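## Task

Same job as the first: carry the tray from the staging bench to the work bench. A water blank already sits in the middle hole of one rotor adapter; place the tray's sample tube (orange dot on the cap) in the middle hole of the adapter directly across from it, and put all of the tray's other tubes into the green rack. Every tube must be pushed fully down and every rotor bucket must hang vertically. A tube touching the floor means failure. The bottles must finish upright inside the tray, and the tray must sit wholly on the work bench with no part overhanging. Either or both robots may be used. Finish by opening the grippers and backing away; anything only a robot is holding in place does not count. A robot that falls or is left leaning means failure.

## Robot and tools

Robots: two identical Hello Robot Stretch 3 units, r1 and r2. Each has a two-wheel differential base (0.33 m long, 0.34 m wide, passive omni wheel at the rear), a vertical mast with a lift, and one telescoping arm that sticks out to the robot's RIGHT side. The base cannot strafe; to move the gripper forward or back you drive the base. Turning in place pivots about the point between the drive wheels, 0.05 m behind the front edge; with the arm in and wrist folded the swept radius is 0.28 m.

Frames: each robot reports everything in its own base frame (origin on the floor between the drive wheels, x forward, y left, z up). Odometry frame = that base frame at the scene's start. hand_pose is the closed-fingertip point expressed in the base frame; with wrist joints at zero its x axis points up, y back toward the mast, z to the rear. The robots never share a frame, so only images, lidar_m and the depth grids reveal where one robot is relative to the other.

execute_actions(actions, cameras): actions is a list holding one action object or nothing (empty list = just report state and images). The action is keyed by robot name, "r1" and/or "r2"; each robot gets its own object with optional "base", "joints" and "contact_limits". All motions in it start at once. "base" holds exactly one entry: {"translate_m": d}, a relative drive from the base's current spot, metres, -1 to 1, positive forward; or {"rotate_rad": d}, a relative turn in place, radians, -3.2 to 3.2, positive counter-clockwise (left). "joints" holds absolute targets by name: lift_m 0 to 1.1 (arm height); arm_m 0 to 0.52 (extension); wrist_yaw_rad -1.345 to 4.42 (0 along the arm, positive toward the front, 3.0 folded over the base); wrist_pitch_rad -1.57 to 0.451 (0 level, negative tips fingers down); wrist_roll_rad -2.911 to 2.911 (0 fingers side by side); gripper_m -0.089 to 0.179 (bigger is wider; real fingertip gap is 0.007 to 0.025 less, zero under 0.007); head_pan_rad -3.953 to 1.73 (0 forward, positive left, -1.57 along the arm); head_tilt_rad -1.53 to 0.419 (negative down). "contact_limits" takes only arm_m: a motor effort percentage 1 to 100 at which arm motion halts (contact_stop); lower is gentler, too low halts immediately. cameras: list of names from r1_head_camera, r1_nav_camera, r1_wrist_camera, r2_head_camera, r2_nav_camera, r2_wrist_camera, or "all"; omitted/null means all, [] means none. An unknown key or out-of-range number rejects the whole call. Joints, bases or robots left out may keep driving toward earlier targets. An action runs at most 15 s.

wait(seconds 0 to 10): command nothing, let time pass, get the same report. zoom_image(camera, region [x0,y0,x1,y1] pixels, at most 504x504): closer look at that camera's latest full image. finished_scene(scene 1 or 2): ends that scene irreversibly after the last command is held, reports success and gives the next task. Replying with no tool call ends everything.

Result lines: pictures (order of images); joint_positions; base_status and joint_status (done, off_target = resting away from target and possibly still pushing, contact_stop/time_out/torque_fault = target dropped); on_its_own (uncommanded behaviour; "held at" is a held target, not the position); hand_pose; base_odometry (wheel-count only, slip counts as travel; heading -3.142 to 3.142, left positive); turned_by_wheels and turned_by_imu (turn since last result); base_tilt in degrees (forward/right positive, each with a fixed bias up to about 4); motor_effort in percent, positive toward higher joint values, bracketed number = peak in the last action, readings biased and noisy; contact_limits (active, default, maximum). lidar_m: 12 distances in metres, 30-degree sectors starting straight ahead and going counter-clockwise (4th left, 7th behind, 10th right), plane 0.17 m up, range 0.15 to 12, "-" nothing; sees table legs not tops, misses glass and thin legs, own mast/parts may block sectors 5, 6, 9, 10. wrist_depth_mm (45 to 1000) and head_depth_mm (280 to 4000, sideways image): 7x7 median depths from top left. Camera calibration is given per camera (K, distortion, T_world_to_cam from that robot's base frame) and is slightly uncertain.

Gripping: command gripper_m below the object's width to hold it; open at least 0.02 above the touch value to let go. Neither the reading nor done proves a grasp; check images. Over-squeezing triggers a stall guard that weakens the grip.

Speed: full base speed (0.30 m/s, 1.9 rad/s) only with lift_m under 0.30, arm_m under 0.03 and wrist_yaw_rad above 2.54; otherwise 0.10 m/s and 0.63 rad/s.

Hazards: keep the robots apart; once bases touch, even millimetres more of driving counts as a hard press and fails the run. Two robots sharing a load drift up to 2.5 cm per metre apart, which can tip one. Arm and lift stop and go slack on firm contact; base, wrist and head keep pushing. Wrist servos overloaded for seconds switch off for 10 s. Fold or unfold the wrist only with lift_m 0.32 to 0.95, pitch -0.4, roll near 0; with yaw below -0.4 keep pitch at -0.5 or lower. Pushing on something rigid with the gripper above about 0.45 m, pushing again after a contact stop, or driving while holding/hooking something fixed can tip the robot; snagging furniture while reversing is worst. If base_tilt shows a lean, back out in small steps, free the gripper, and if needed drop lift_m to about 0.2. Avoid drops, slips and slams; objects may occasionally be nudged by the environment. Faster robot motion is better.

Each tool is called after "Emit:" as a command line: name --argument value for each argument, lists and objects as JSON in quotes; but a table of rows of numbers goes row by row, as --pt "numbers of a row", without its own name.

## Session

Emit:
execute_actions --actions '[{"r1":{"joints":{"head_tilt_rad":-0.4,"lift_m":0.25}},"r2":{"joints":{"head_tilt_rad":-0.4,"lift_m":0.25}}}]' --cameras '["r1_head_camera","r1_nav_camera","r2_head_camera","r2_nav_camera"]'

Scene clock: 3.57 s.
r1.base_odometry: x=+0.000 y=+0.000 heading=+0.000 (m, m, rad; r1's odometry frame)
r1.turned_by_wheels: +0.000 (rad since the last result)
r1.turned_by_imu: +0.000 (rad since the last result)
r1.base_tilt: forward=-1.5 right=-1.5 (deg)
r1.lidar_m: 2.58 1.54 3.07 1.64 2.60 3.98 1.09 0.75 0.70 0.71 0.93 2.09
r1.head_depth_mm: 3723 3937 - 3271 2263 1753 1419 / 3865 - - 3219 2257 1735 1419 / - - - 3208 2257 1730 1418 / - - 2854 2880 2251 1731 1413 / - 3100 2897 2998 2217 1726 1408 / - - 2454 3048 2211 1709 1406 / - - 2158 2915 2205 1715 1400
r1.base_status: not commanded
r1.joint_positions: lift_m=+0.251 arm_m=+0.001 wrist_yaw_rad=+2.916 wrist_pitch_rad=-0.389 wrist_roll_rad=+0.012 gripper_m=+0.037 head_pan_rad=-0.011 head_tilt_rad=-0.395
r1.joint_status: all done
r1.motor_effort: left_wheel=+0(1) right_wheel=+0(0) lift_m=+10(17) arm_m=+0(0) wrist_yaw_rad=+0(1) wrist_pitch_rad=+7(7) wrist_roll_rad=+0(1) gripper_m=+0(1) head_pan_rad=+0(0) head_tilt_rad=-1(20) (%)
r1.hand_pose: x=+0.0298 y=+0.0766 z=+0.2699 quat_wxyz=(+0.215, +0.708, +0.056, +0.670) (m; r1's base frame)
r1.wrist_depth_mm: - - - - - - - / - - - - - - - / 984 - 974 932 959 980 969 / 724 - 706 698 703 714 713 / 567 571 593 566 586 558 572 / 477 485 - 491 463 468 474 / - - - - 405 400 400
r2.base_odometry: x=+0.000 y=+0.000 heading=+0.000 (m, m, rad; r2's odometry frame)
r2.turned_by_wheels: +0.000 (rad since the last result)
r2.turned_by_imu: +0.000 (rad since the last result)
r2.base_tilt: forward=-0.2 right=-0.3 (deg)
r2.lidar_m: 1.44 1.01 0.97 0.99 1.31 3.23 1.61 1.29 2.98 2.00 1.48 4.53
r2.head_depth_mm: 3680 - - 3696 2409 1779 1413 / 2904 3263 3672 3537 2397 1778 1413 / 2203 2415 2644 2924 2385 1778 1405 / 1784 1920 2024 2220 2258 1767 1400 / 1496 1585 1662 1777 1898 1765 1408 / 1287 1356 1415 1501 1575 1630 1396 / 1133 1181 1231 1290 1349 1415 1381
r2.base_status: not commanded
r2.joint_positions: lift_m=+0.250 arm_m=-0.003 wrist_yaw_rad=+3.046 wrist_pitch_rad=-0.469 wrist_roll_rad=-0.004 gripper_m=+0.037 head_pan_rad=+0.012 head_tilt_rad=-0.395
r2.joint_status: all done
r2.motor_effort: left_wheel=+0(0) right_wheel=+1(1) lift_m=+36(36) arm_m=+1(1) wrist_yaw_rad=+0(0) wrist_pitch_rad=+5(5) wrist_roll_rad=+0(0) gripper_m=+0(0) head_pan_rad=+0(0) head_tilt_rad=-2(34) (%)
r2.hand_pose: x=-0.0005 y=+0.0743 z=+0.2516 quat_wxyz=(+0.197, +0.693, +0.132, +0.681) (m; r2's base frame)
r2.wrist_depth_mm: - - - - 932 861 820 / - - - - 993 918 886 / 818 803 791 773 780 740 749 / 641 636 619 628 605 604 605 / 541 532 - 542 508 510 502 / 474 - - - 427 439 433 / - - - - 381 387 377
pictures: r1_head_camera (sideways: a quarter turn clockwise sets it upright), r1_nav_camera (sideways: a quarter turn counterclockwise sets it upright), r2_head_camera (sideways: a quarter turn clockwise sets it upright), r2_nav_camera (sideways: a quarter turn counterclockwise sets it upright)
camera_calibration (this result's frames):
r1_head_camera: T_world_to_cam=[[-0.435821, -0.0436091, -0.898976, 1.19412], [-0.0479985, 0.99853, -0.0251689, 0.0342559], [0.898753, 0.0321804, -0.437273, 0.523303], [0, 0, 0, 1]] pos_world=[0.051747, 0.00102893, 1.30318]
r1_nav_camera: T_world_to_cam=[[0.355232, 0.0245944, 0.934455, -1.17253], [-0.0514691, -0.997623, 0.0458229, -0.00138829], [0.93336, -0.0643733, -0.353122, 0.416497], [0, 0, 0, 1]] pos_world=[0.027708, 0.054264, 1.24282]
r2_head_camera: T_world_to_cam=[[-0.352423, -0.00376908, -0.935833, 1.24043], [0.0155049, 0.999831, -0.0098658, 0.0120355], [0.935712, -0.0179869, -0.352306, 0.412764], [0, 0, 0, 1]] pos_world=[0.0507434, 0.0000662041, 1.30638]
r2_nav_camera: T_world_to_cam=[[0.37563, -0.0328763, 0.926186, -1.16663], [-0.0304895, -0.999268, -0.023105, 0.0772149], [0.926268, -0.01956, -0.376357, 0.446595], [0, 0, 0, 1]] pos_world=[0.0269083, 0.0475393, 1.25038]
Images, in order (width x height): r1_head_camera 896x504, r1_nav_camera 672x504, r2_head_camera 896x504, r2_nav_camera 672x504.

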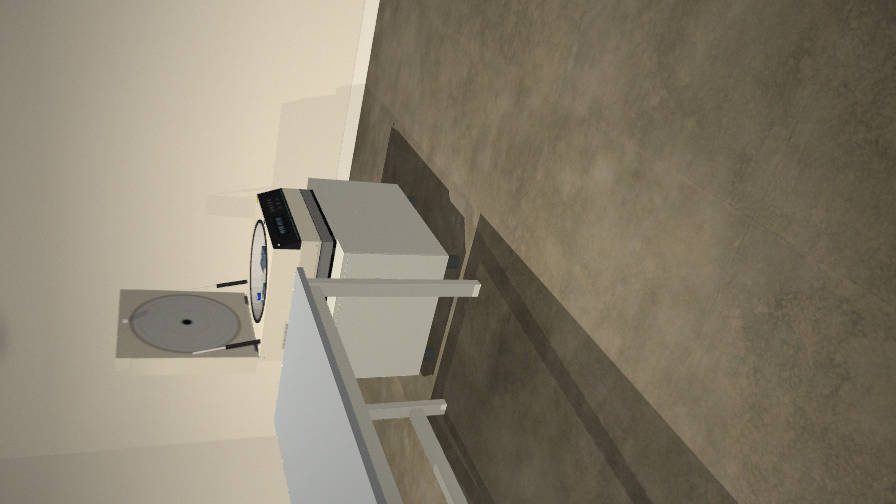

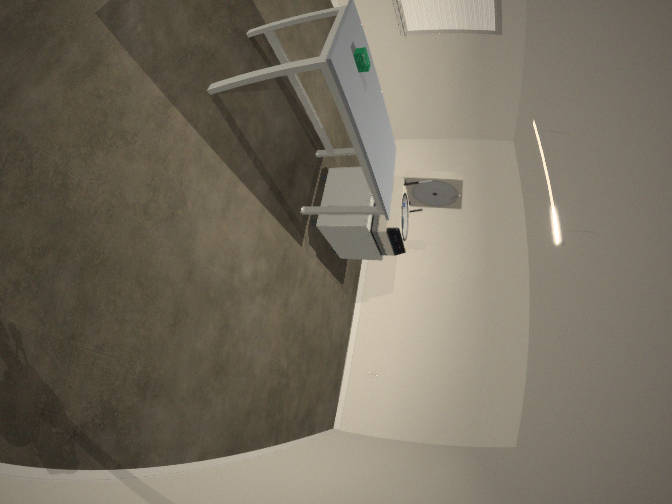

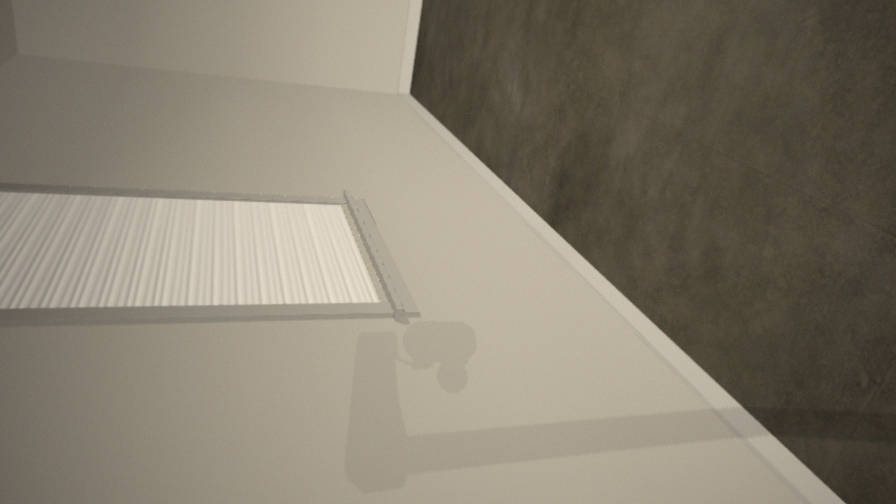

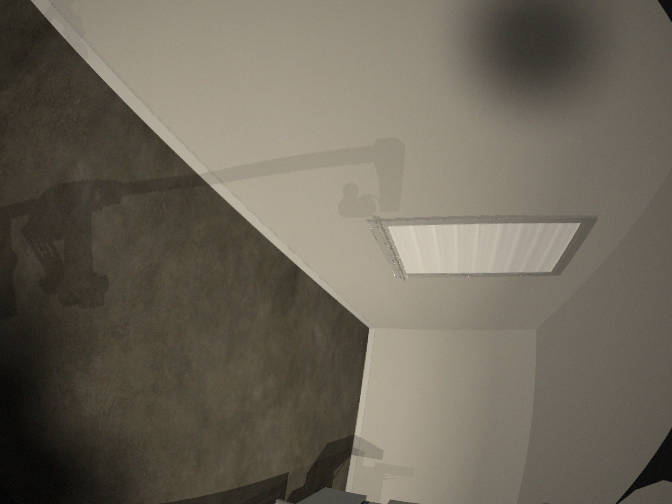

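Emit:
execute_actions --actions '[{"r1":{"base":{"rotate_rad":2.696},"joints":{"head_pan_rad":-0.75}},"r2":{"base":{"rotate_rad":-0.476},"joints":{"head_pan_rad":-2.4}}}]' --cameras '["r1_head_camera","r2_head_camera"]'

Scene clock: 8.60 s.
r1.base_odometry: x=+0.000 y=+0.000 heading=+2.696 (m, m, rad; r1's odometry frame)
r1.turned_by_wheels: +2.696 (rad since the last result)
r1.turned_by_imu: +2.719 (rad since the last result)
r1.base_tilt: forward=-1.4 right=-1.5 (deg)
r1.lidar_m: 2.78 1.00 0.73 0.70 0.73 0.99 2.71 2.56 1.55 3.08 1.64 2.73
r1.head_depth_mm: - - 2317 2892 2280 1755 1429 / - - 2285 2729 2081 1746 1416 / - - 2186 3015 2242 1736 1417 / - - 2307 3133 2235 1728 1404 / - - - 2958 2219 1716 1410 / - - - 2935 2221 1712 1397 / - - - 3118 2220 1706 1399
r1.base_status: done
r1.joint_positions: lift_m=+0.251 arm_m=+0.001 wrist_yaw_rad=+2.916 wrist_pitch_rad=-0.389 wrist_roll_rad=+0.012 gripper_m=+0.037 head_pan_rad=-0.743 head_tilt_rad=-0.395
r1.joint_status: all done
r1.motor_effort: left_wheel=-3(6) right_wheel=+2(7) lift_m=+10(10) arm_m=-1(0) wrist_yaw_rad=+0(1) wrist_pitch_rad=+7(7) wrist_roll_rad=+0(0) gripper_m=-1(1) head_pan_rad=-5(52) head_tilt_rad=-3(2) (%)
r1.hand_pose: x=+0.0298 y=+0.0766 z=+0.2699 quat_wxyz=(+0.215, +0.708, +0.056, +0.670) (m; r1's base frame)
r1.wrist_depth_mm: 605 - 663 697 726 772 803 / 679 - 728 760 806 842 913 / 702 - 792 812 846 882 934 / 717 - 714 703 717 721 699 / 568 570 605 562 595 565 568 / 476 492 - 486 472 471 475 / - - - - 402 401 408
r2.base_odometry: x=+0.000 y=+0.000 heading=-0.476 (m, m, rad; r2's odometry frame)
r2.turned_by_wheels: -0.476 (rad since the last result)
r2.turned_by_imu: -0.475 (rad since the last result)
r2.base_tilt: forward=-0.2 right=-0.3 (deg)
r2.lidar_m: 3.75 1.37 1.00 0.97 1.00 1.37 3.83 1.53 1.28 3.07 1.49 1.53
r2.head_depth_mm: 3795 - - 3708 2402 1776 1418 / - - - 3186 2402 1773 1419 / - - - 2974 2285 1765 1416 / - - - 1844 2381 1772 1408 / - - - 1689 2362 1704 1398 / - - - 1535 2067 1585 1397 / 3568 3761 - 1665 2371 1771 1405
r2.base_status: done
r2.joint_positions: lift_m=+0.250 arm_m=-0.003 wrist_yaw_rad=+3.046 wrist_pitch_rad=-0.469 wrist_roll_rad=-0.004 gripper_m=+0.037 head_pan_rad=-2.393 head_tilt_rad=-0.396
r2.joint_status: all done
r2.motor_effort: left_wheel=+2(8) right_wheel=-3(10) lift_m=+35(36) arm_m=+1(1) wrist_yaw_rad=-1(0) wrist_pitch_rad=+4(5) wrist_roll_rad=+0(0) gripper_m=+0(0) head_pan_rad=-4(56) head_tilt_rad=-2(2) (%)
r2.hand_pose: x=-0.0005 y=+0.0743 z=+0.2516 quat_wxyz=(+0.197, +0.693, +0.132, +0.681) (m; r2's base frame)
r2.wrist_depth_mm: 901 - 956 956 - - - / 959 967 992 - - - 968 / 818 807 797 769 757 751 747 / 644 631 634 611 616 606 606 / 525 531 - 556 516 505 510 / 471 - - - 430 436 435 / - - - - 386 381 380
pictures: r1_head_camera (sideways: a quarter turn clockwise sets it upright), r2_head_camera (sideways: a quarter turn clockwise sets it upright)
camera_calibration (this result's frames):
r1_head_camera: T_world_to_cam=[[-0.353557, 0.259289, -0.898758, 1.19334], [0.631967, 0.774587, -0.0251395, 0.0300698], [0.689648, -0.576874, -0.437723, 0.525164], [0, 0, 0, 1]] pos_world=[0.0407305, -0.0297572, 1.30315]
r2_head_camera: T_world_to_cam=[[0.259196, 0.240138, -0.935495, 1.23626], [0.660145, -0.751073, -0.00989239, 0.00813777], [-0.705001, -0.614998, -0.353201, 0.423938], [0, 0, 0, 1]] pos_world=[-0.02693, -0.0300405, 1.30633]
Images, in order (width x height): r1_head_camera 896x504, r2_head_camera 896x504.

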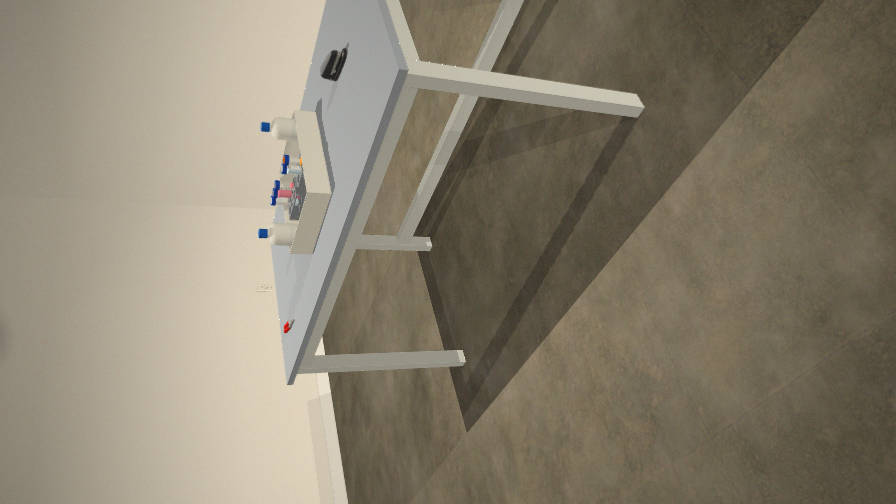

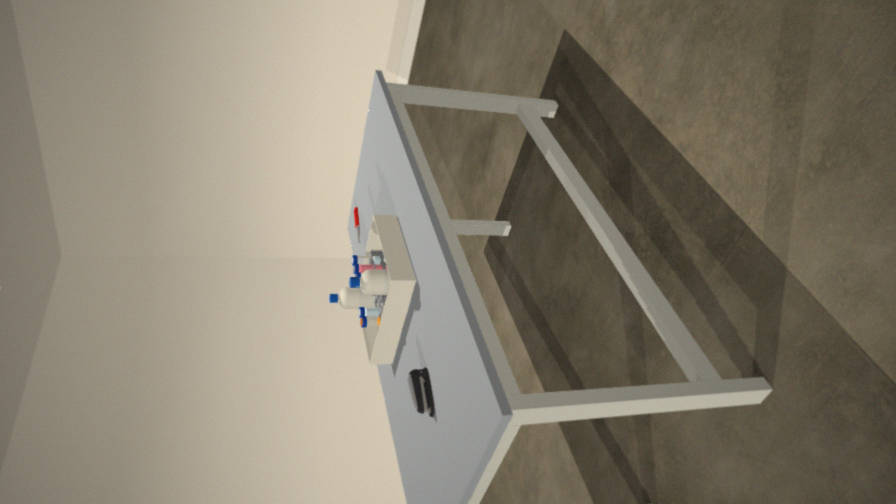

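Emit:
execute_actions --actions '[{"r1":{"base":{"rotate_rad":-0.546},"joints":{"head_pan_rad":-1.57,"head_tilt_rad":-0.7}},"r2":{"base":{"rotate_rad":0.511},"joints":{"head_pan_rad":-1.57,"head_tilt_rad":-0.7}}}]' --cameras '[]'

Emit:
execute_actions --actions '[{"r1":{"base":{"translate_m":1.0}},"r2":{"base":{"translate_m":-0.8}}}]' --cameras '[]'

Emit:
execute_actions --actions '[{"r1":{"base":{"translate_m":0.97}},"r2":{"base":{"translate_m":-0.816}}}]' --cameras '[]'

Emit:
execute_actions --actions '[{"r1":{"base":{"rotate_rad":0.546}},"r2":{"base":{"rotate_rad":-0.511}}}]' --cameras '["r1_head_camera","r2_head_camera"]'

Scene clock: 12.70 s.
r1.base_odometry: x=+0.000 y=+0.000 heading=+2.150 (m, m, rad; r1's odometry frame)
r1.turned_by_wheels: -0.546 (rad since the last result)
r1.turned_by_imu: -0.550 (rad since the last result)
r1.base_tilt: forward=-1.4 right=-1.5 (deg)
r1.lidar_m: 2.73 3.04 1.03 0.73 0.71 0.72 0.97 2.47 2.58 1.54 3.09 1.65
r1.head_depth_mm: 2211 2798 2507 1963 1617 1378 1191 / 2223 2584 2478 1957 1615 1369 1188 / - 1573 2400 1970 1606 1374 1194 / 3880 2964 2399 1967 1610 1368 1186 / 3769 3246 2381 1954 1610 1369 1193 / 3692 3397 2502 1953 1598 1363 1185 / 3528 3407 2481 1966 1607 1370 1191
r1.base_status: done
r1.joint_positions: lift_m=+0.251 arm_m=+0.001 wrist_yaw_rad=+2.916 wrist_pitch_rad=-0.389 wrist_roll_rad=+0.012 gripper_m=+0.037 head_pan_rad=-1.563 head_tilt_rad=-0.692
r1.joint_status: all done
r1.motor_effort: left_wheel=+1(6) right_wheel=-2(7) lift_m=+11(10) arm_m=+0(1) wrist_yaw_rad=-1(0) wrist_pitch_rad=+7(7) wrist_roll_rad=+1(0) gripper_m=+0(0) head_pan_rad=-5(55) head_tilt_rad=-4(21) (%)
r1.hand_pose: x=+0.0298 y=+0.0766 z=+0.2699 quat_wxyz=(+0.215, +0.708, +0.056, +0.670) (m; r1's base frame)
r1.wrist_depth_mm: 523 - 744 910 - - - / 557 - 778 - - - - / 589 - 846 954 966 936 948 / 623 - 719 714 722 711 716 / 560 571 590 575 576 566 572 / 483 484 - 489 473 477 469 / - - - - 401 402 403
r2.base_odometry: x=+0.000 y=+0.000 heading=+0.035 (m, m, rad; r2's odometry frame)
r2.turned_by_wheels: +0.511 (rad since the last result)
r2.turned_by_imu: +0.510 (rad since the last result)
r2.base_tilt: forward=-0.2 right=-0.2 (deg)
r2.lidar_m: 1.39 1.01 0.97 1.00 1.35 3.67 1.55 1.28 3.07 1.49 1.50 3.94
r2.head_depth_mm: 3113 3328 2826 2112 1671 1389 1176 / 3189 3551 2869 2110 1674 1380 1177 / 3364 3672 2843 2103 1668 1380 1170 / 3522 3853 2743 2089 1664 1373 1174 / 3740 1944 2734 2083 1664 1375 1167 / - 1710 2468 1940 1660 1369 1171 / - 1828 2554 2008 1662 1365 1171
r2.base_status: done
r2.joint_positions: lift_m=+0.250 arm_m=-0.003 wrist_yaw_rad=+3.046 wrist_pitch_rad=-0.469 wrist_roll_rad=-0.004 gripper_m=+0.037 head_pan_rad=-1.577 head_tilt_rad=-0.692
r2.joint_status: all done
r2.motor_effort: left_wheel=-3(8) right_wheel=+5(11) lift_m=+36(35) arm_m=+1(1) wrist_yaw_rad=-1(0) wrist_pitch_rad=+5(5) wrist_roll_rad=+0(0) gripper_m=+0(0) head_pan_rad=+4(55) head_tilt_rad=-4(31) (%)
r2.hand_pose: x=-0.0005 y=+0.0743 z=+0.2516 quat_wxyz=(+0.197, +0.693, +0.132, +0.681) (m; r2's base frame)
r2.wrist_depth_mm: - - - - 949 860 812 / - - - - 965 903 833 / 838 822 790 771 753 750 735 / 645 643 627 623 625 599 592 / 534 538 - 553 512 508 504 / 476 - - - 428 442 432 / - - - - 384 384 379
pictures: none
No camera images: the call's "cameras" was empty. Leave "cameras" out to get every camera's image.

Scene clock: 17.63 s.
r1.base_odometry: x=-0.547 y=+0.837 heading=+2.150 (m, m, rad; r1's odometry frame)
r1.turned_by_wheels: +0.000 (rad since the last result)
r1.turned_by_imu: +0.004 (rad since the last result)
r1.base_tilt: forward=-1.4 right=-1.5 (deg)
r1.lidar_m: 1.73 3.61 1.79 1.26 1.23 1.26 1.70 3.40 1.83 3.70 0.81 1.50
r1.head_depth_mm: - 3405 2402 1957 1620 1370 1195 / 3844 3441 2499 1962 1606 1375 1191 / 3707 3433 2499 1962 1622 1366 1190 / 3494 3419 2496 1962 1616 1370 1198 / 3377 3405 2482 1942 1606 1370 1190 / 3219 3408 2485 1946 1607 1369 1188 / 3084 3277 2483 1951 1608 1363 1193
r1.base_status: done
r1.joint_positions: lift_m=+0.251 arm_m=+0.001 wrist_yaw_rad=+2.916 wrist_pitch_rad=-0.389 wrist_roll_rad=+0.012 gripper_m=+0.037 head_pan_rad=-1.563 head_tilt_rad=-0.692
r1.joint_status: not commanded
r1.motor_effort: left_wheel=+1(7) right_wheel=-2(6) lift_m=+11(10) arm_m=+0(1) wrist_yaw_rad=+0(0) wrist_pitch_rad=+7(7) wrist_roll_rad=+0(1) gripper_m=+0(0) head_pan_rad=-5(5) head_tilt_rad=-5(3) (%)
r1.hand_pose: x=+0.0298 y=+0.0766 z=+0.2699 quat_wxyz=(+0.215, +0.708, +0.057, +0.670) (m; r1's base frame)
r1.wrist_depth_mm: 889 - - - - - - / 951 - - - - - - / 931 - 952 972 952 939 968 / 719 - 718 719 705 708 714 / 569 571 594 573 585 569 567 / 479 486 - 491 466 466 475 / - - - - 404 407 403
r2.base_odometry: x=-0.800 y=-0.028 heading=+0.035 (m, m, rad; r2's odometry frame)
r2.turned_by_wheels: +0.000 (rad since the last result)
r2.turned_by_imu: +0.000 (rad since the last result)
r2.base_tilt: forward=-0.2 right=-0.3 (deg)
r2.lidar_m: 1.94 1.42 1.36 1.40 1.91 3.52 0.98 0.71 0.67 3.52 1.86 2.56
r2.head_depth_mm: 2761 3042 2775 2118 1631 1311 1134 / 2877 3190 2874 2117 1664 1386 1176 / 3019 3319 2871 2111 1671 1376 1179 / 3211 3512 2842 2109 1663 1375 1173 / 3345 3687 2847 2108 1661 1371 1173 / 3490 3830 2820 2101 1659 1367 1169 / 3740 - 2849 2088 1653 1369 1164
r2.base_status: done
r2.joint_positions: lift_m=+0.250 arm_m=-0.003 wrist_yaw_rad=+3.046 wrist_pitch_rad=-0.469 wrist_roll_rad=-0.004 gripper_m=+0.037 head_pan_rad=-1.577 head_tilt_rad=-0.692
r2.joint_status: not commanded
r2.motor_effort: left_wheel=-3(12) right_wheel=+5(10) lift_m=+36(36) arm_m=+1(1) wrist_yaw_rad=+0(0) wrist_pitch_rad=+5(5) wrist_roll_rad=+0(0) gripper_m=+0(0) head_pan_rad=+4(4) head_tilt_rad=-4(4) (%)
r2.hand_pose: x=-0.0005 y=+0.0743 z=+0.2515 quat_wxyz=(+0.197, +0.693, +0.132, +0.681) (m; r2's base frame)
r2.wrist_depth_mm: - - - - - - - / - - - - 987 - 965 / 806 801 798 766 774 756 762 / 653 631 633 621 611 609 591 / 542 524 - 558 520 508 499 / 477 - - - 425 438 434 / - - - - 388 385 383
pictures: none
No camera images: the call's "cameras" was empty. Leave "cameras" out to get every camera's image.

Scene clock: 22.47 s.
r1.base_odometry: x=-1.079 y=+1.649 heading=+2.150 (m, m, rad; r1's odometry frame)
r1.turned_by_wheels: +0.000 (rad since the last result)
r1.turned_by_imu: +0.003 (rad since the last result)
r1.base_tilt: forward=-1.4 right=-1.5 (deg)
r1.lidar_m: 0.75 2.78 2.51 1.81 1.72 1.77 2.41 2.48 0.75 1.00 0.95 0.98
r1.head_depth_mm: 3487 3442 1014 798 658 1366 1194 / 3322 3403 1014 798 658 1310 1193 / 3137 3377 1014 799 656 597 1194 / 3005 3244 1015 796 656 571 1190 / 2854 3082 1012 796 640 558 1196 / 2749 3005 1011 732 623 558 1147 / 2637 2913 786 717 610 557 515
r1.base_status: done
r1.joint_positions: lift_m=+0.251 arm_m=+0.001 wrist_yaw_rad=+2.916 wrist_pitch_rad=-0.389 wrist_roll_rad=+0.012 gripper_m=+0.037 head_pan_rad=-1.563 head_tilt_rad=-0.692
r1.joint_status: not commanded
r1.motor_effort: left_wheel=+1(7) right_wheel=-2(4) lift_m=+10(10) arm_m=-1(1) wrist_yaw_rad=+0(1) wrist_pitch_rad=+7(7) wrist_roll_rad=+1(0) gripper_m=-1(0) head_pan_rad=-5(5) head_tilt_rad=-3(3) (%)
r1.hand_pose: x=+0.0298 y=+0.0765 z=+0.2698 quat_wxyz=(+0.215, +0.708, +0.057, +0.670) (m; r1's base frame)
r1.wrist_depth_mm: - - - - - - - / - - - - - - - / 957 - 933 952 948 930 962 / 709 - 716 705 722 705 718 / 574 564 587 568 590 570 558 / 475 490 - 487 472 467 477 / - - - - 406 404 404
r2.base_odometry: x=-1.615 y=-0.056 heading=+0.035 (m, m, rad; r2's odometry frame)
r2.turned_by_wheels: +0.000 (rad since the last result)
r2.turned_by_imu: +0.000 (rad since the last result)
r2.base_tilt: forward=-0.2 right=-0.3 (deg)
r2.lidar_m: 2.52 1.83 1.76 1.82 2.47 2.80 0.40 0.29 0.28 0.29 0.39 2.45
r2.head_depth_mm: 2420 2657 2783 721 651 572 488 / 2544 2780 2845 874 601 570 487 / 2691 2952 2866 874 690 570 505 / 2803 3165 2861 869 687 569 1107 / 2958 3290 1182 824 686 566 1172 / 3130 3505 2826 866 683 595 1172 / 3309 3690 2816 861 682 1276 1126
r2.base_status: done
r2.joint_positions: lift_m=+0.250 arm_m=-0.003 wrist_yaw_rad=+3.046 wrist_pitch_rad=-0.469 wrist_roll_rad=-0.004 gripper_m=+0.037 head_pan_rad=-1.577 head_tilt_rad=-0.692
r2.joint_status: not commanded
r2.motor_effort: left_wheel=-3(13) right_wheel=+5(9) lift_m=+36(36) arm_m=+1(1) wrist_yaw_rad=+0(1) wrist_pitch_rad=+5(5) wrist_roll_rad=+0(0) gripper_m=+0(0) head_pan_rad=+4(4) head_tilt_rad=-4(5) (%)
r2.hand_pose: x=-0.0005 y=+0.0743 z=+0.2515 quat_wxyz=(+0.197, +0.693, +0.132, +0.681) (m; r2's base frame)
r2.wrist_depth_mm: - - - - - - - / - - - - - - 955 / 810 806 790 773 769 763 738 / 650 646 632 621 617 611 602 / 535 541 - 542 505 506 499 / 474 - - - 432 434 437 / - - - - 383 381 380
pictures: none
No camera images: the call's "cameras" was empty. Leave "cameras" out to get every camera's image.

Scene clock: 24.07 s.
r1.base_odometry: x=-1.079 y=+1.649 heading=+2.696 (m, m, rad; r1's odometry frame)
r1.turned_by_wheels: +0.546 (rad since the last result)
r1.turned_by_imu: +0.551 (rad since the last result)
r1.base_tilt: forward=-1.4 right=-1.5 (deg)
r1.lidar_m: 2.78 2.45 1.79 1.71 1.78 2.46 2.49 0.75 0.99 0.95 0.99 0.76
r1.head_depth_mm: 2613 2949 1017 776 641 560 1150 / 2644 2970 799 730 625 558 1171 / 2618 2951 922 763 624 558 1171 / 2670 2962 914 750 625 558 1167 / 2740 3003 1014 587 625 558 1189 / 2746 3015 1012 796 640 558 1192 / 2728 3058 1007 795 655 558 1186
r1.base_status: done
r1.joint_positions: lift_m=+0.251 arm_m=+0.001 wrist_yaw_rad=+2.916 wrist_pitch_rad=-0.389 wrist_roll_rad=+0.012 gripper_m=+0.037 head_pan_rad=-1.563 head_tilt_rad=-0.692
r1.joint_status: not commanded
r1.motor_effort: left_wheel=-3(8) right_wheel=+2(7) lift_m=+10(10) arm_m=-1(0) wrist_yaw_rad=-1(0) wrist_pitch_rad=+7(7) wrist_roll_rad=+0(0) gripper_m=+1(0) head_pan_rad=-4(5) head_tilt_rad=-3(4) (%)
r1.hand_pose: x=+0.0298 y=+0.0765 z=+0.2698 quat_wxyz=(+0.215, +0.708, +0.057, +0.670) (m; r1's base frame)
r1.wrist_depth_mm: - - - - - - - / - - - - - - - / 979 - 931 950 934 958 969 / 719 - 716 711 719 705 732 / 571 570 583 567 595 569 570 / 477 490 - 494 472 471 472 / - - - - 405 405 401
r2.base_odometry: x=-1.615 y=-0.056 heading=-0.476 (m, m, rad; r2's odometry frame)
r2.turned_by_wheels: -0.511 (rad since the last result)
r2.turned_by_imu: -0.510 (rad since the last result)
r2.base_tilt: forward=-0.2 right=-0.2 (deg)
r2.lidar_m: 2.45 2.48 1.83 1.76 1.82 2.50 2.81 0.40 0.29 0.28 0.29 0.40
r2.head_depth_mm: 2532 2793 2914 881 691 571 509 / 2512 2769 2859 846 640 570 507 / 2496 2764 2860 746 636 570 507 / 2461 2727 2699 866 634 569 506 / 2441 2695 2838 741 614 566 505 / 2439 2740 2827 866 647 567 505 / 2455 2762 2807 865 683 565 504
r2.base_status: done
r2.joint_positions: lift_m=+0.250 arm_m=-0.003 wrist_yaw_rad=+3.046 wrist_pitch_rad=-0.469 wrist_roll_rad=-0.004 gripper_m=+0.037 head_pan_rad=-1.577 head_tilt_rad=-0.692
r2.joint_status: not commanded
r2.motor_effort: left_wheel=+2(8) right_wheel=-3(9) lift_m=+36(36) arm_m=+1(1) wrist_yaw_rad=+0(0) wrist_pitch_rad=+5(5) wrist_roll_rad=+0(0) gripper_m=+0(1) head_pan_rad=+4(4) head_tilt_rad=-4(4) (%)
r2.hand_pose: x=-0.0005 y=+0.0743 z=+0.2515 quat_wxyz=(+0.197, +0.693, +0.132, +0.681) (m; r2's base frame)
r2.wrist_depth_mm: - - - - - - - / - - - - - - 959 / 820 807 788 780 752 756 729 / 645 625 626 621 608 606 600 / 529 530 - 550 517 512 497 / 471 - - - 425 438 429 / - - - - 391 384 381
pictures: r1_head_camera (sideways: a quarter turn clockwise sets it upright), r2_head_camera (sideways: a quarter turn clockwise sets it upright)
camera_calibration (this result's frames):
r1_head_camera: T_world_to_cam=[[-0.0534559, 0.679013, -0.732178, 0.974319], [0.997446, 0.0710869, -0.00689787, 0.00408554], [0.0473645, -0.730677, -0.681079, 0.845687], [0, 0, 0, 1]] pos_world=[0.00795243, -0.0439416, 1.28938]
r2_head_camera: T_world_to_cam=[[0.0042614, 0.610965, -0.791646, 1.05021], [0.999404, -0.029727, -0.0175625, 0.0160486], [-0.0342633, -0.791099, -0.610727, 0.75493], [0, 0, 0, 1]] pos_world=[0.00535202, -0.0439379, 1.29273]
Images, in order (width x height): r1_head_camera 896x504, r2_head_camera 896x504.

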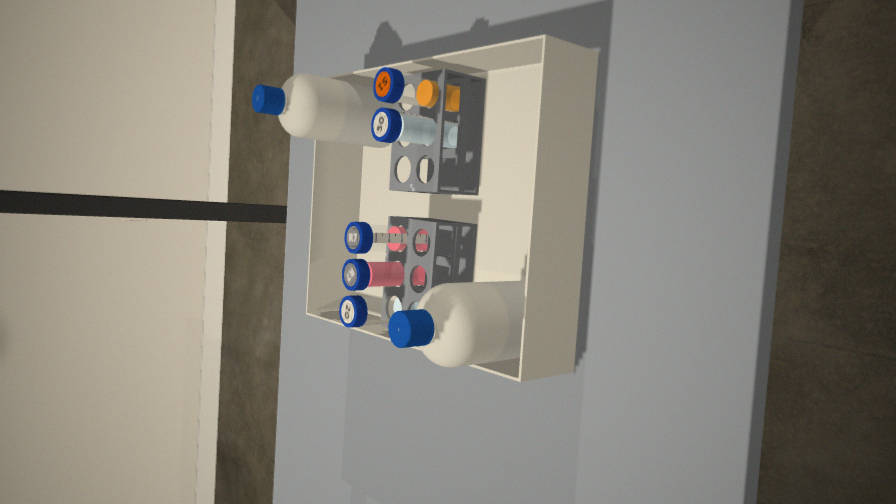

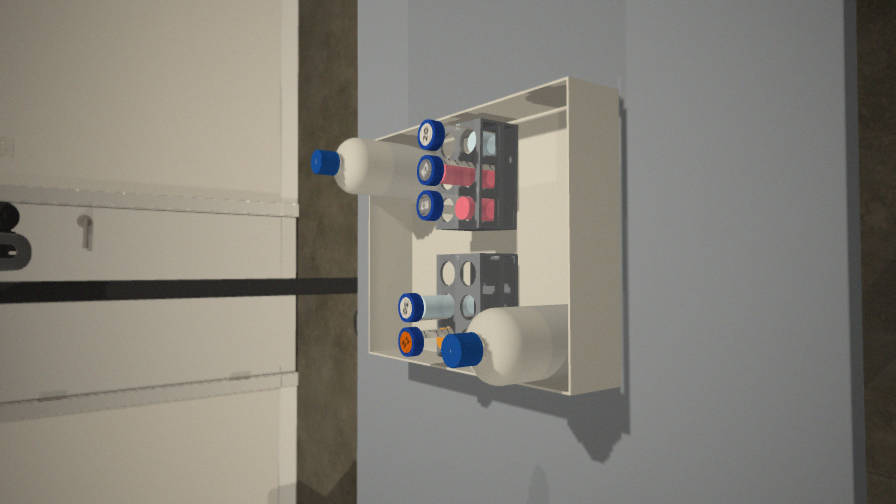

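Emit:
execute_actions --actions '[{"r1":{"base":{"translate_m":0.02},"joints":{"lift_m":0.94,"wrist_pitch_rad":-0.4}},"r2":{"base":{"translate_m":-0.012},"joints":{"lift_m":0.94,"wrist_pitch_rad":-0.4}}}]' --cameras '[]'

Emit:
execute_actions --actions '[{"r1":{"joints":{"wrist_yaw_rad":0,"lift_m":1.06}},"r2":{"joints":{"wrist_yaw_rad":0,"lift_m":1.06}}}]' --cameras '[]'

Emit:
execute_actions --actions '[{"r1":{"joints":{"wrist_pitch_rad":-1.57,"wrist_roll_rad":1.57,"gripper_m":0.07,"arm_m":0.325,"lift_m":1.0}},"r2":{"joints":{"wrist_pitch_rad":-1.57,"wrist_roll_rad":1.57,"gripper_m":0.07,"arm_m":0.318,"lift_m":1.0}}}]' --cameras '["r1_head_camera","r1_wrist_camera","r2_head_camera","r2_wrist_camera"]'

Scene clock: 35.37 s.
r1.base_odometry: x=-1.097 y=+1.657 heading=+2.696 (m, m, rad; r1's odometry frame)
r1.turned_by_wheels: +0.000 (rad since the last result)
r1.turned_by_imu: +0.001 (rad since the last result)
r1.base_tilt: forward=-1.4 right=-1.5 (deg)
r1.lidar_m: 2.76 2.44 1.80 1.72 1.78 2.46 2.50 0.77 0.99 0.95 0.99 0.74
r1.head_depth_mm: 2628 2939 1018 752 - - 1171 / 2634 2955 817 728 608 - - / 1015 2936 921 765 614 - - / 2694 2962 918 747 619 - 1189 / 2746 3007 1012 594 623 - 1187 / 2740 3037 1012 795 655 558 1189 / 2759 3049 1011 795 654 558 1186
r1.base_status: done
r1.joint_positions: lift_m=+0.939 arm_m=+0.001 wrist_yaw_rad=+2.916 wrist_pitch_rad=-0.416 wrist_roll_rad=+0.012 gripper_m=+0.037 head_pan_rad=-1.563 head_tilt_rad=-0.692
r1.joint_status: all done
r1.motor_effort: left_wheel=-2(9) right_wheel=+2(7) lift_m=+29(32) arm_m=+0(1) wrist_yaw_rad=+0(0) wrist_pitch_rad=+7(5) wrist_roll_rad=+1(0) gripper_m=-1(0) head_pan_rad=-5(4) head_tilt_rad=-4(3) (%)
r1.hand_pose: x=+0.0291 y=+0.0734 z=+0.9526 quat_wxyz=(+0.224, +0.708, +0.066, +0.667) (m; r1's base frame)
r1.wrist_depth_mm: - - - - - - - / - - - - - - - / - - - - - - - / - - - - - - - / - - - - - - - / - - - - - - - / - - - - - - -
r2.base_odometry: x=-1.626 y=-0.051 heading=-0.476 (m, m, rad; r2's odometry frame)
r2.turned_by_wheels: +0.000 (rad since the last result)
r2.turned_by_imu: +0.000 (rad since the last result)
r2.base_tilt: forward=-0.1 right=-0.3 (deg)
r2.lidar_m: 2.47 2.49 1.82 1.76 1.82 2.50 2.79 0.40 0.29 0.28 0.29 0.40
r2.head_depth_mm: 2507 2811 2896 877 - - 800 / 2492 2816 2902 845 709 - 502 / 2495 2779 2870 745 705 - - / 1128 1280 2711 834 705 - - / 1095 2754 2859 744 613 - 1100 / 2436 2733 2837 836 630 580 1106 / 2484 2745 2828 866 684 566 503
r2.base_status: done
r2.joint_positions: lift_m=+0.940 arm_m=-0.003 wrist_yaw_rad=+3.046 wrist_pitch_rad=-0.422 wrist_roll_rad=-0.004 gripper_m=+0.037 head_pan_rad=-1.577 head_tilt_rad=-0.692
r2.joint_status: all done
r2.motor_effort: left_wheel=+2(10) right_wheel=-3(13) lift_m=+47(50) arm_m=+1(1) wrist_yaw_rad=-1(1) wrist_pitch_rad=+6(8) wrist_roll_rad=+0(0) gripper_m=+0(0) head_pan_rad=+4(4) head_tilt_rad=-4(4) (%)
r2.hand_pose: x=+0.0001 y=+0.0806 z=+0.9517 quat_wxyz=(+0.181, +0.696, +0.115, +0.685) (m; r2's base frame)
r2.wrist_depth_mm: - - - - - - - / - - - - - - - / - - - - - - - / - - - - - - - / - - - - - - - / - - - - - - - / - - - - - - -
pictures: none
No camera images: the call's "cameras" was empty. Leave "cameras" out to get every camera's image.

Scene clock: 37.90 s.
r1.base_odometry: x=-1.097 y=+1.657 heading=+2.696 (m, m, rad; r1's odometry frame)
r1.turned_by_wheels: +0.000 (rad since the last result)
r1.turned_by_imu: +0.000 (rad since the last result)
r1.base_tilt: forward=-1.4 right=-1.5 (deg)
r1.lidar_m: 2.76 2.46 1.80 1.71 1.78 2.47 2.51 0.77 0.99 0.95 0.99 0.74
r1.head_depth_mm: 2563 - - - - - 1149 / 2547 - - - - - 1169 / 1220 1429 907 - - 547 1167 / 2702 2968 920 737 625 558 1173 / 2705 3010 1011 593 623 558 1189 / 2741 3023 1011 793 656 558 1190 / 2779 3074 1012 795 655 556 1189
r1.base_status: not commanded
r1.joint_positions: lift_m=+1.059 arm_m=+0.001 wrist_yaw_rad=+0.003 wrist_pitch_rad=-0.416 wrist_roll_rad=+0.012 gripper_m=+0.037 head_pan_rad=-1.563 head_tilt_rad=-0.692
r1.joint_status: all done
r1.motor_effort: left_wheel=-3(3) right_wheel=+2(2) lift_m=+29(31) arm_m=+0(1) wrist_yaw_rad=-4(5) wrist_pitch_rad=+7(7) wrist_roll_rad=+0(0) gripper_m=+0(1) head_pan_rad=-5(5) head_tilt_rad=-5(4) (%)
r1.hand_pose: x=-0.0209 y=-0.3702 z=+1.0725 quat_wxyz=(+0.688, +0.146, -0.695, -0.146) (m; r1's base frame)
r1.wrist_depth_mm: - - - - - - - / - - - - - - - / - - - - - - - / 773 766 770 704 632 773 750 / 627 609 572 545 574 602 572 / 518 520 504 506 494 520 508 / 448 444 382 442 446 445 441
r2.base_odometry: x=-1.626 y=-0.051 heading=-0.476 (m, m, rad; r2's odometry frame)
r2.turned_by_wheels: +0.000 (rad since the last result)
r2.turned_by_imu: +0.000 (rad since the last result)
r2.base_tilt: forward=-0.2 right=-0.3 (deg)
r2.lidar_m: 2.47 2.49 1.82 1.76 1.83 2.51 2.80 0.40 0.29 0.28 0.29 0.40
r2.head_depth_mm: 2507 - - - - 543 509 / 2488 2676 - - - - 508 / 2478 2666 - - - - 506 / 883 2631 - - 630 555 506 / 2437 2729 2851 740 617 567 504 / 2455 2751 2836 834 629 568 506 / 2445 2762 2821 865 682 565 504
r2.base_status: not commanded
r2.joint_positions: lift_m=+1.060 arm_m=-0.003 wrist_yaw_rad=+0.002 wrist_pitch_rad=-0.421 wrist_roll_rad=-0.004 gripper_m=+0.037 head_pan_rad=-1.577 head_tilt_rad=-0.692
r2.joint_status: all done
r2.motor_effort: left_wheel=+1(2) right_wheel=-3(3) lift_m=+47(49) arm_m=+1(1) wrist_yaw_rad=-3(3) wrist_pitch_rad=+6(6) wrist_roll_rad=+0(0) gripper_m=+0(0) head_pan_rad=+4(4) head_tilt_rad=-4(4) (%)
r2.hand_pose: x=-0.0211 y=-0.3664 z=+1.0718 quat_wxyz=(+0.693, +0.149, -0.689, -0.147) (m; r2's base frame)
r2.wrist_depth_mm: - - - - - - - / - - - - - - - / - - - - - - - / 796 784 719 733 712 747 746 / 639 626 586 546 607 605 610 / 512 538 401 517 494 518 507 / 468 467 393 414 418 449 447
pictures: none
No camera images: the call's "cameras" was empty. Leave "cameras" out to get every camera's image.

Scene clock: 41.50 s.
r1.base_odometry: x=-1.097 y=+1.657 heading=+2.696 (m, m, rad; r1's odometry frame)
r1.turned_by_wheels: +0.000 (rad since the last result)
r1.turned_by_imu: +0.000 (rad since the last result)
r1.base_tilt: forward=-1.4 right=-1.4 (deg)
r1.lidar_m: 2.77 2.46 1.80 1.71 1.78 2.46 2.51 0.77 0.99 0.95 0.99 0.74
r1.head_depth_mm: - 2975 1054 748 627 559 1150 / 2554 - 815 728 625 559 1167 / 655 1389 - 755 626 558 1170 / 2631 2970 912 747 624 559 1170 / 2697 3002 1012 593 624 557 1188 / 2732 3021 1010 794 654 557 1191 / 2777 3080 1011 793 654 557 1191
r1.base_status: not commanded
r1.joint_positions: lift_m=+1.001 arm_m=+0.325 wrist_yaw_rad=+0.001 wrist_pitch_rad=-1.542 wrist_roll_rad=+1.567 gripper_m=+0.070 head_pan_rad=-1.563 head_tilt_rad=-0.692
r1.joint_status: all done
joint sent to its limit — the command would take r1.wrist_pitch_rad past its lower limit, so that joint was sent only as far as its limit.
r1.motor_effort: left_wheel=-3(2) right_wheel=+2(2) lift_m=+10(24) arm_m=+4(6) wrist_yaw_rad=-1(4) wrist_pitch_rad=-3(7) wrist_roll_rad=+1(2) gripper_m=-1(91) head_pan_rad=-5(5) head_tilt_rad=-3(3) (%)
r1.hand_pose: x=-0.0216 y=-0.4526 z=+0.8825 quat_wxyz=(+0.002, +0.001, -0.717, -0.697) (m; r1's base frame)
r1.wrist_depth_mm: 203 233 261 257 255 250 951 / 194 241 267 264 261 258 986 / 220 250 275 273 270 264 987 / 256 271 283 280 274 271 - / 246 268 291 287 283 282 - / 240 272 - 292 296 288 - / 246 276 241 250 302 300 -
r2.base_odometry: x=-1.626 y=-0.051 heading=-0.476 (m, m, rad; r2's odometry frame)
r2.turned_by_wheels: +0.000 (rad since the last result)
r2.turned_by_imu: +0.000 (rad since the last result)
r2.base_tilt: forward=-0.1 right=-0.2 (deg)
r2.lidar_m: 2.47 2.49 1.82 1.76 1.82 2.51 2.80 0.40 0.29 0.28 0.29 0.40
r2.head_depth_mm: 2514 - 2600 878 690 572 508 / 2497 - 2879 844 653 571 508 / 2458 - - 743 636 569 506 / 1075 732 - 782 634 568 506 / 916 2692 2826 741 615 567 505 / 2455 2754 2811 836 629 566 505 / 2479 2760 2817 862 683 565 504
r2.base_status: not commanded
r2.joint_positions: lift_m=+1.000 arm_m=+0.318 wrist_yaw_rad=+0.000 wrist_pitch_rad=-1.562 wrist_roll_rad=+1.566 gripper_m=+0.070 head_pan_rad=-1.577 head_tilt_rad=-0.692
r2.joint_status: all done
r2.motor_effort: left_wheel=+1(2) right_wheel=-3(3) lift_m=+35(40) arm_m=+4(4) wrist_yaw_rad=-1(2) wrist_pitch_rad=-2(6) wrist_roll_rad=+1(1) gripper_m=+0(80) head_pan_rad=+5(4) head_tilt_rad=-4(4) (%)
r2.hand_pose: x=-0.0215 y=-0.4406 z=+0.8824 quat_wxyz=(+0.002, +0.001, -0.710, -0.704) (m; r2's base frame)
r2.wrist_depth_mm: 215 258 259 258 260 258 984 / 210 265 267 266 267 267 984 / 217 275 278 277 275 275 - / 227 288 285 285 285 284 - / 256 293 294 294 295 294 - / 246 277 271 303 308 304 - / 254 289 215 310 318 319 -
pictures: r1_head_camera (sideways: a quarter turn clockwise sets it upright), r1_wrist_camera, r2_head_camera (sideways: a quarter turn clockwise sets it upright), r2_wrist_camera
camera_calibration (this result's frames):
r1_head_camera: T_world_to_cam=[[-0.0534267, 0.679015, -0.732178, 0.974319], [0.997449, 0.0710441, -0.00689787, 0.00408552], [0.0473332, -0.730679, -0.681079, 0.845687], [0, 0, 0, 1]] pos_world=[0.00795055, -0.0439417, 1.28938]
r1_wrist_camera: T_world_to_cam=[[-0.0217844, 0.998175, -0.056326, 0.506301], [0.98876, 0.029846, 0.146505, -0.0529862], [0.147919, -0.0525013, -0.987605, 1.01621], [0, 0, 0, 1]] pos_world=[-0.0868969, -0.450443, 1.0399]
r2_head_camera: T_world_to_cam=[[0.00421741, 0.610965, -0.791646, 1.05021], [0.999406, -0.029655, -0.0175625, 0.0160486], [-0.0342064, -0.791102, -0.610727, 0.754929], [0, 0, 0, 1]] pos_world=[0.00535519, -0.0439379, 1.29273]
r2_wrist_camera: T_world_to_cam=[[0.0276624, 0.999571, -0.00961655, 0.449947], [0.97307, -0.0247241, 0.22918, -0.166487], [0.228844, -0.0156972, -0.973337, 1.02624], [0, 0, 0, 1]] pos_world=[-0.0852922, -0.437761, 1.04136]
Images, in order (width x height): r1_head_camera 896x504, r1_wrist_camera 644x364, r2_head_camera 896x504, r2_wrist_camera 644x364.

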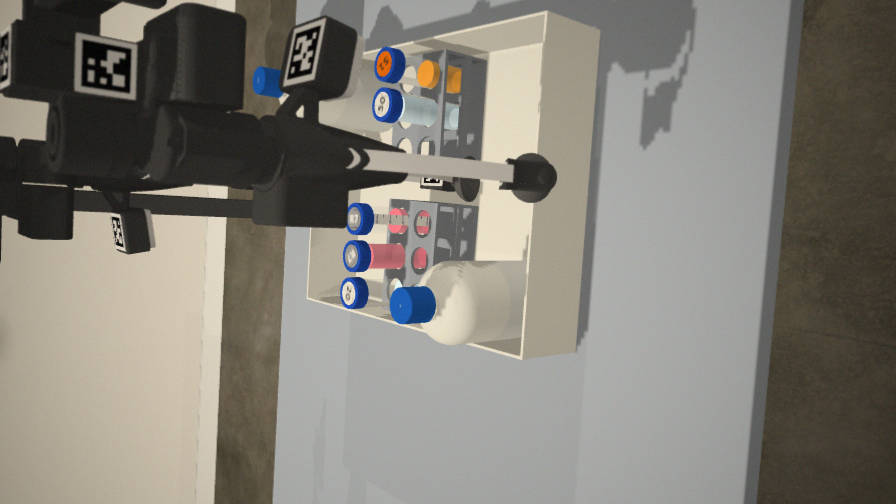

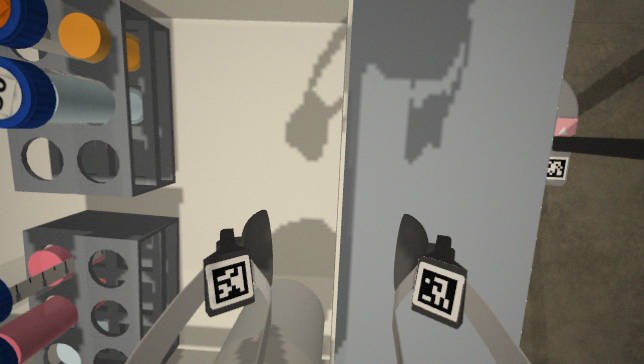

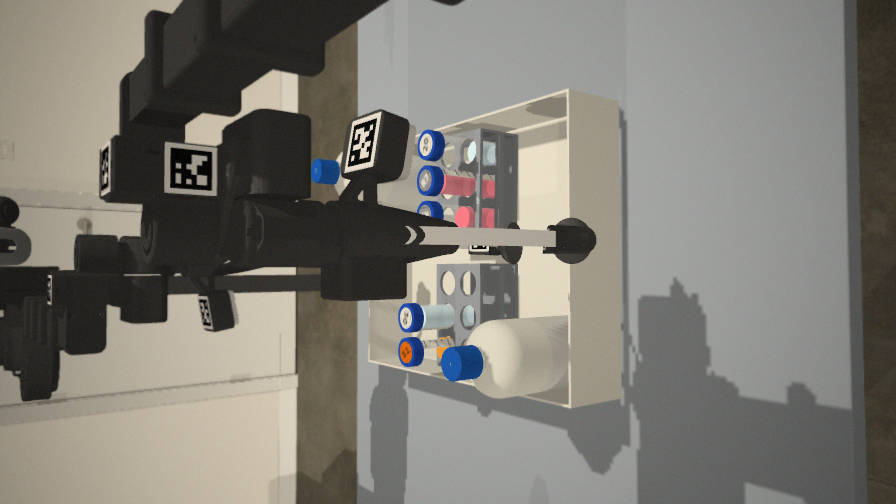

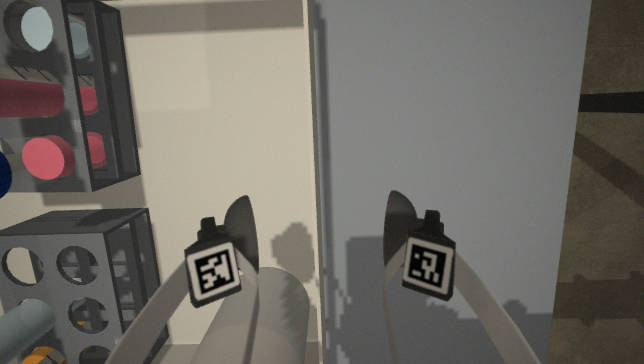

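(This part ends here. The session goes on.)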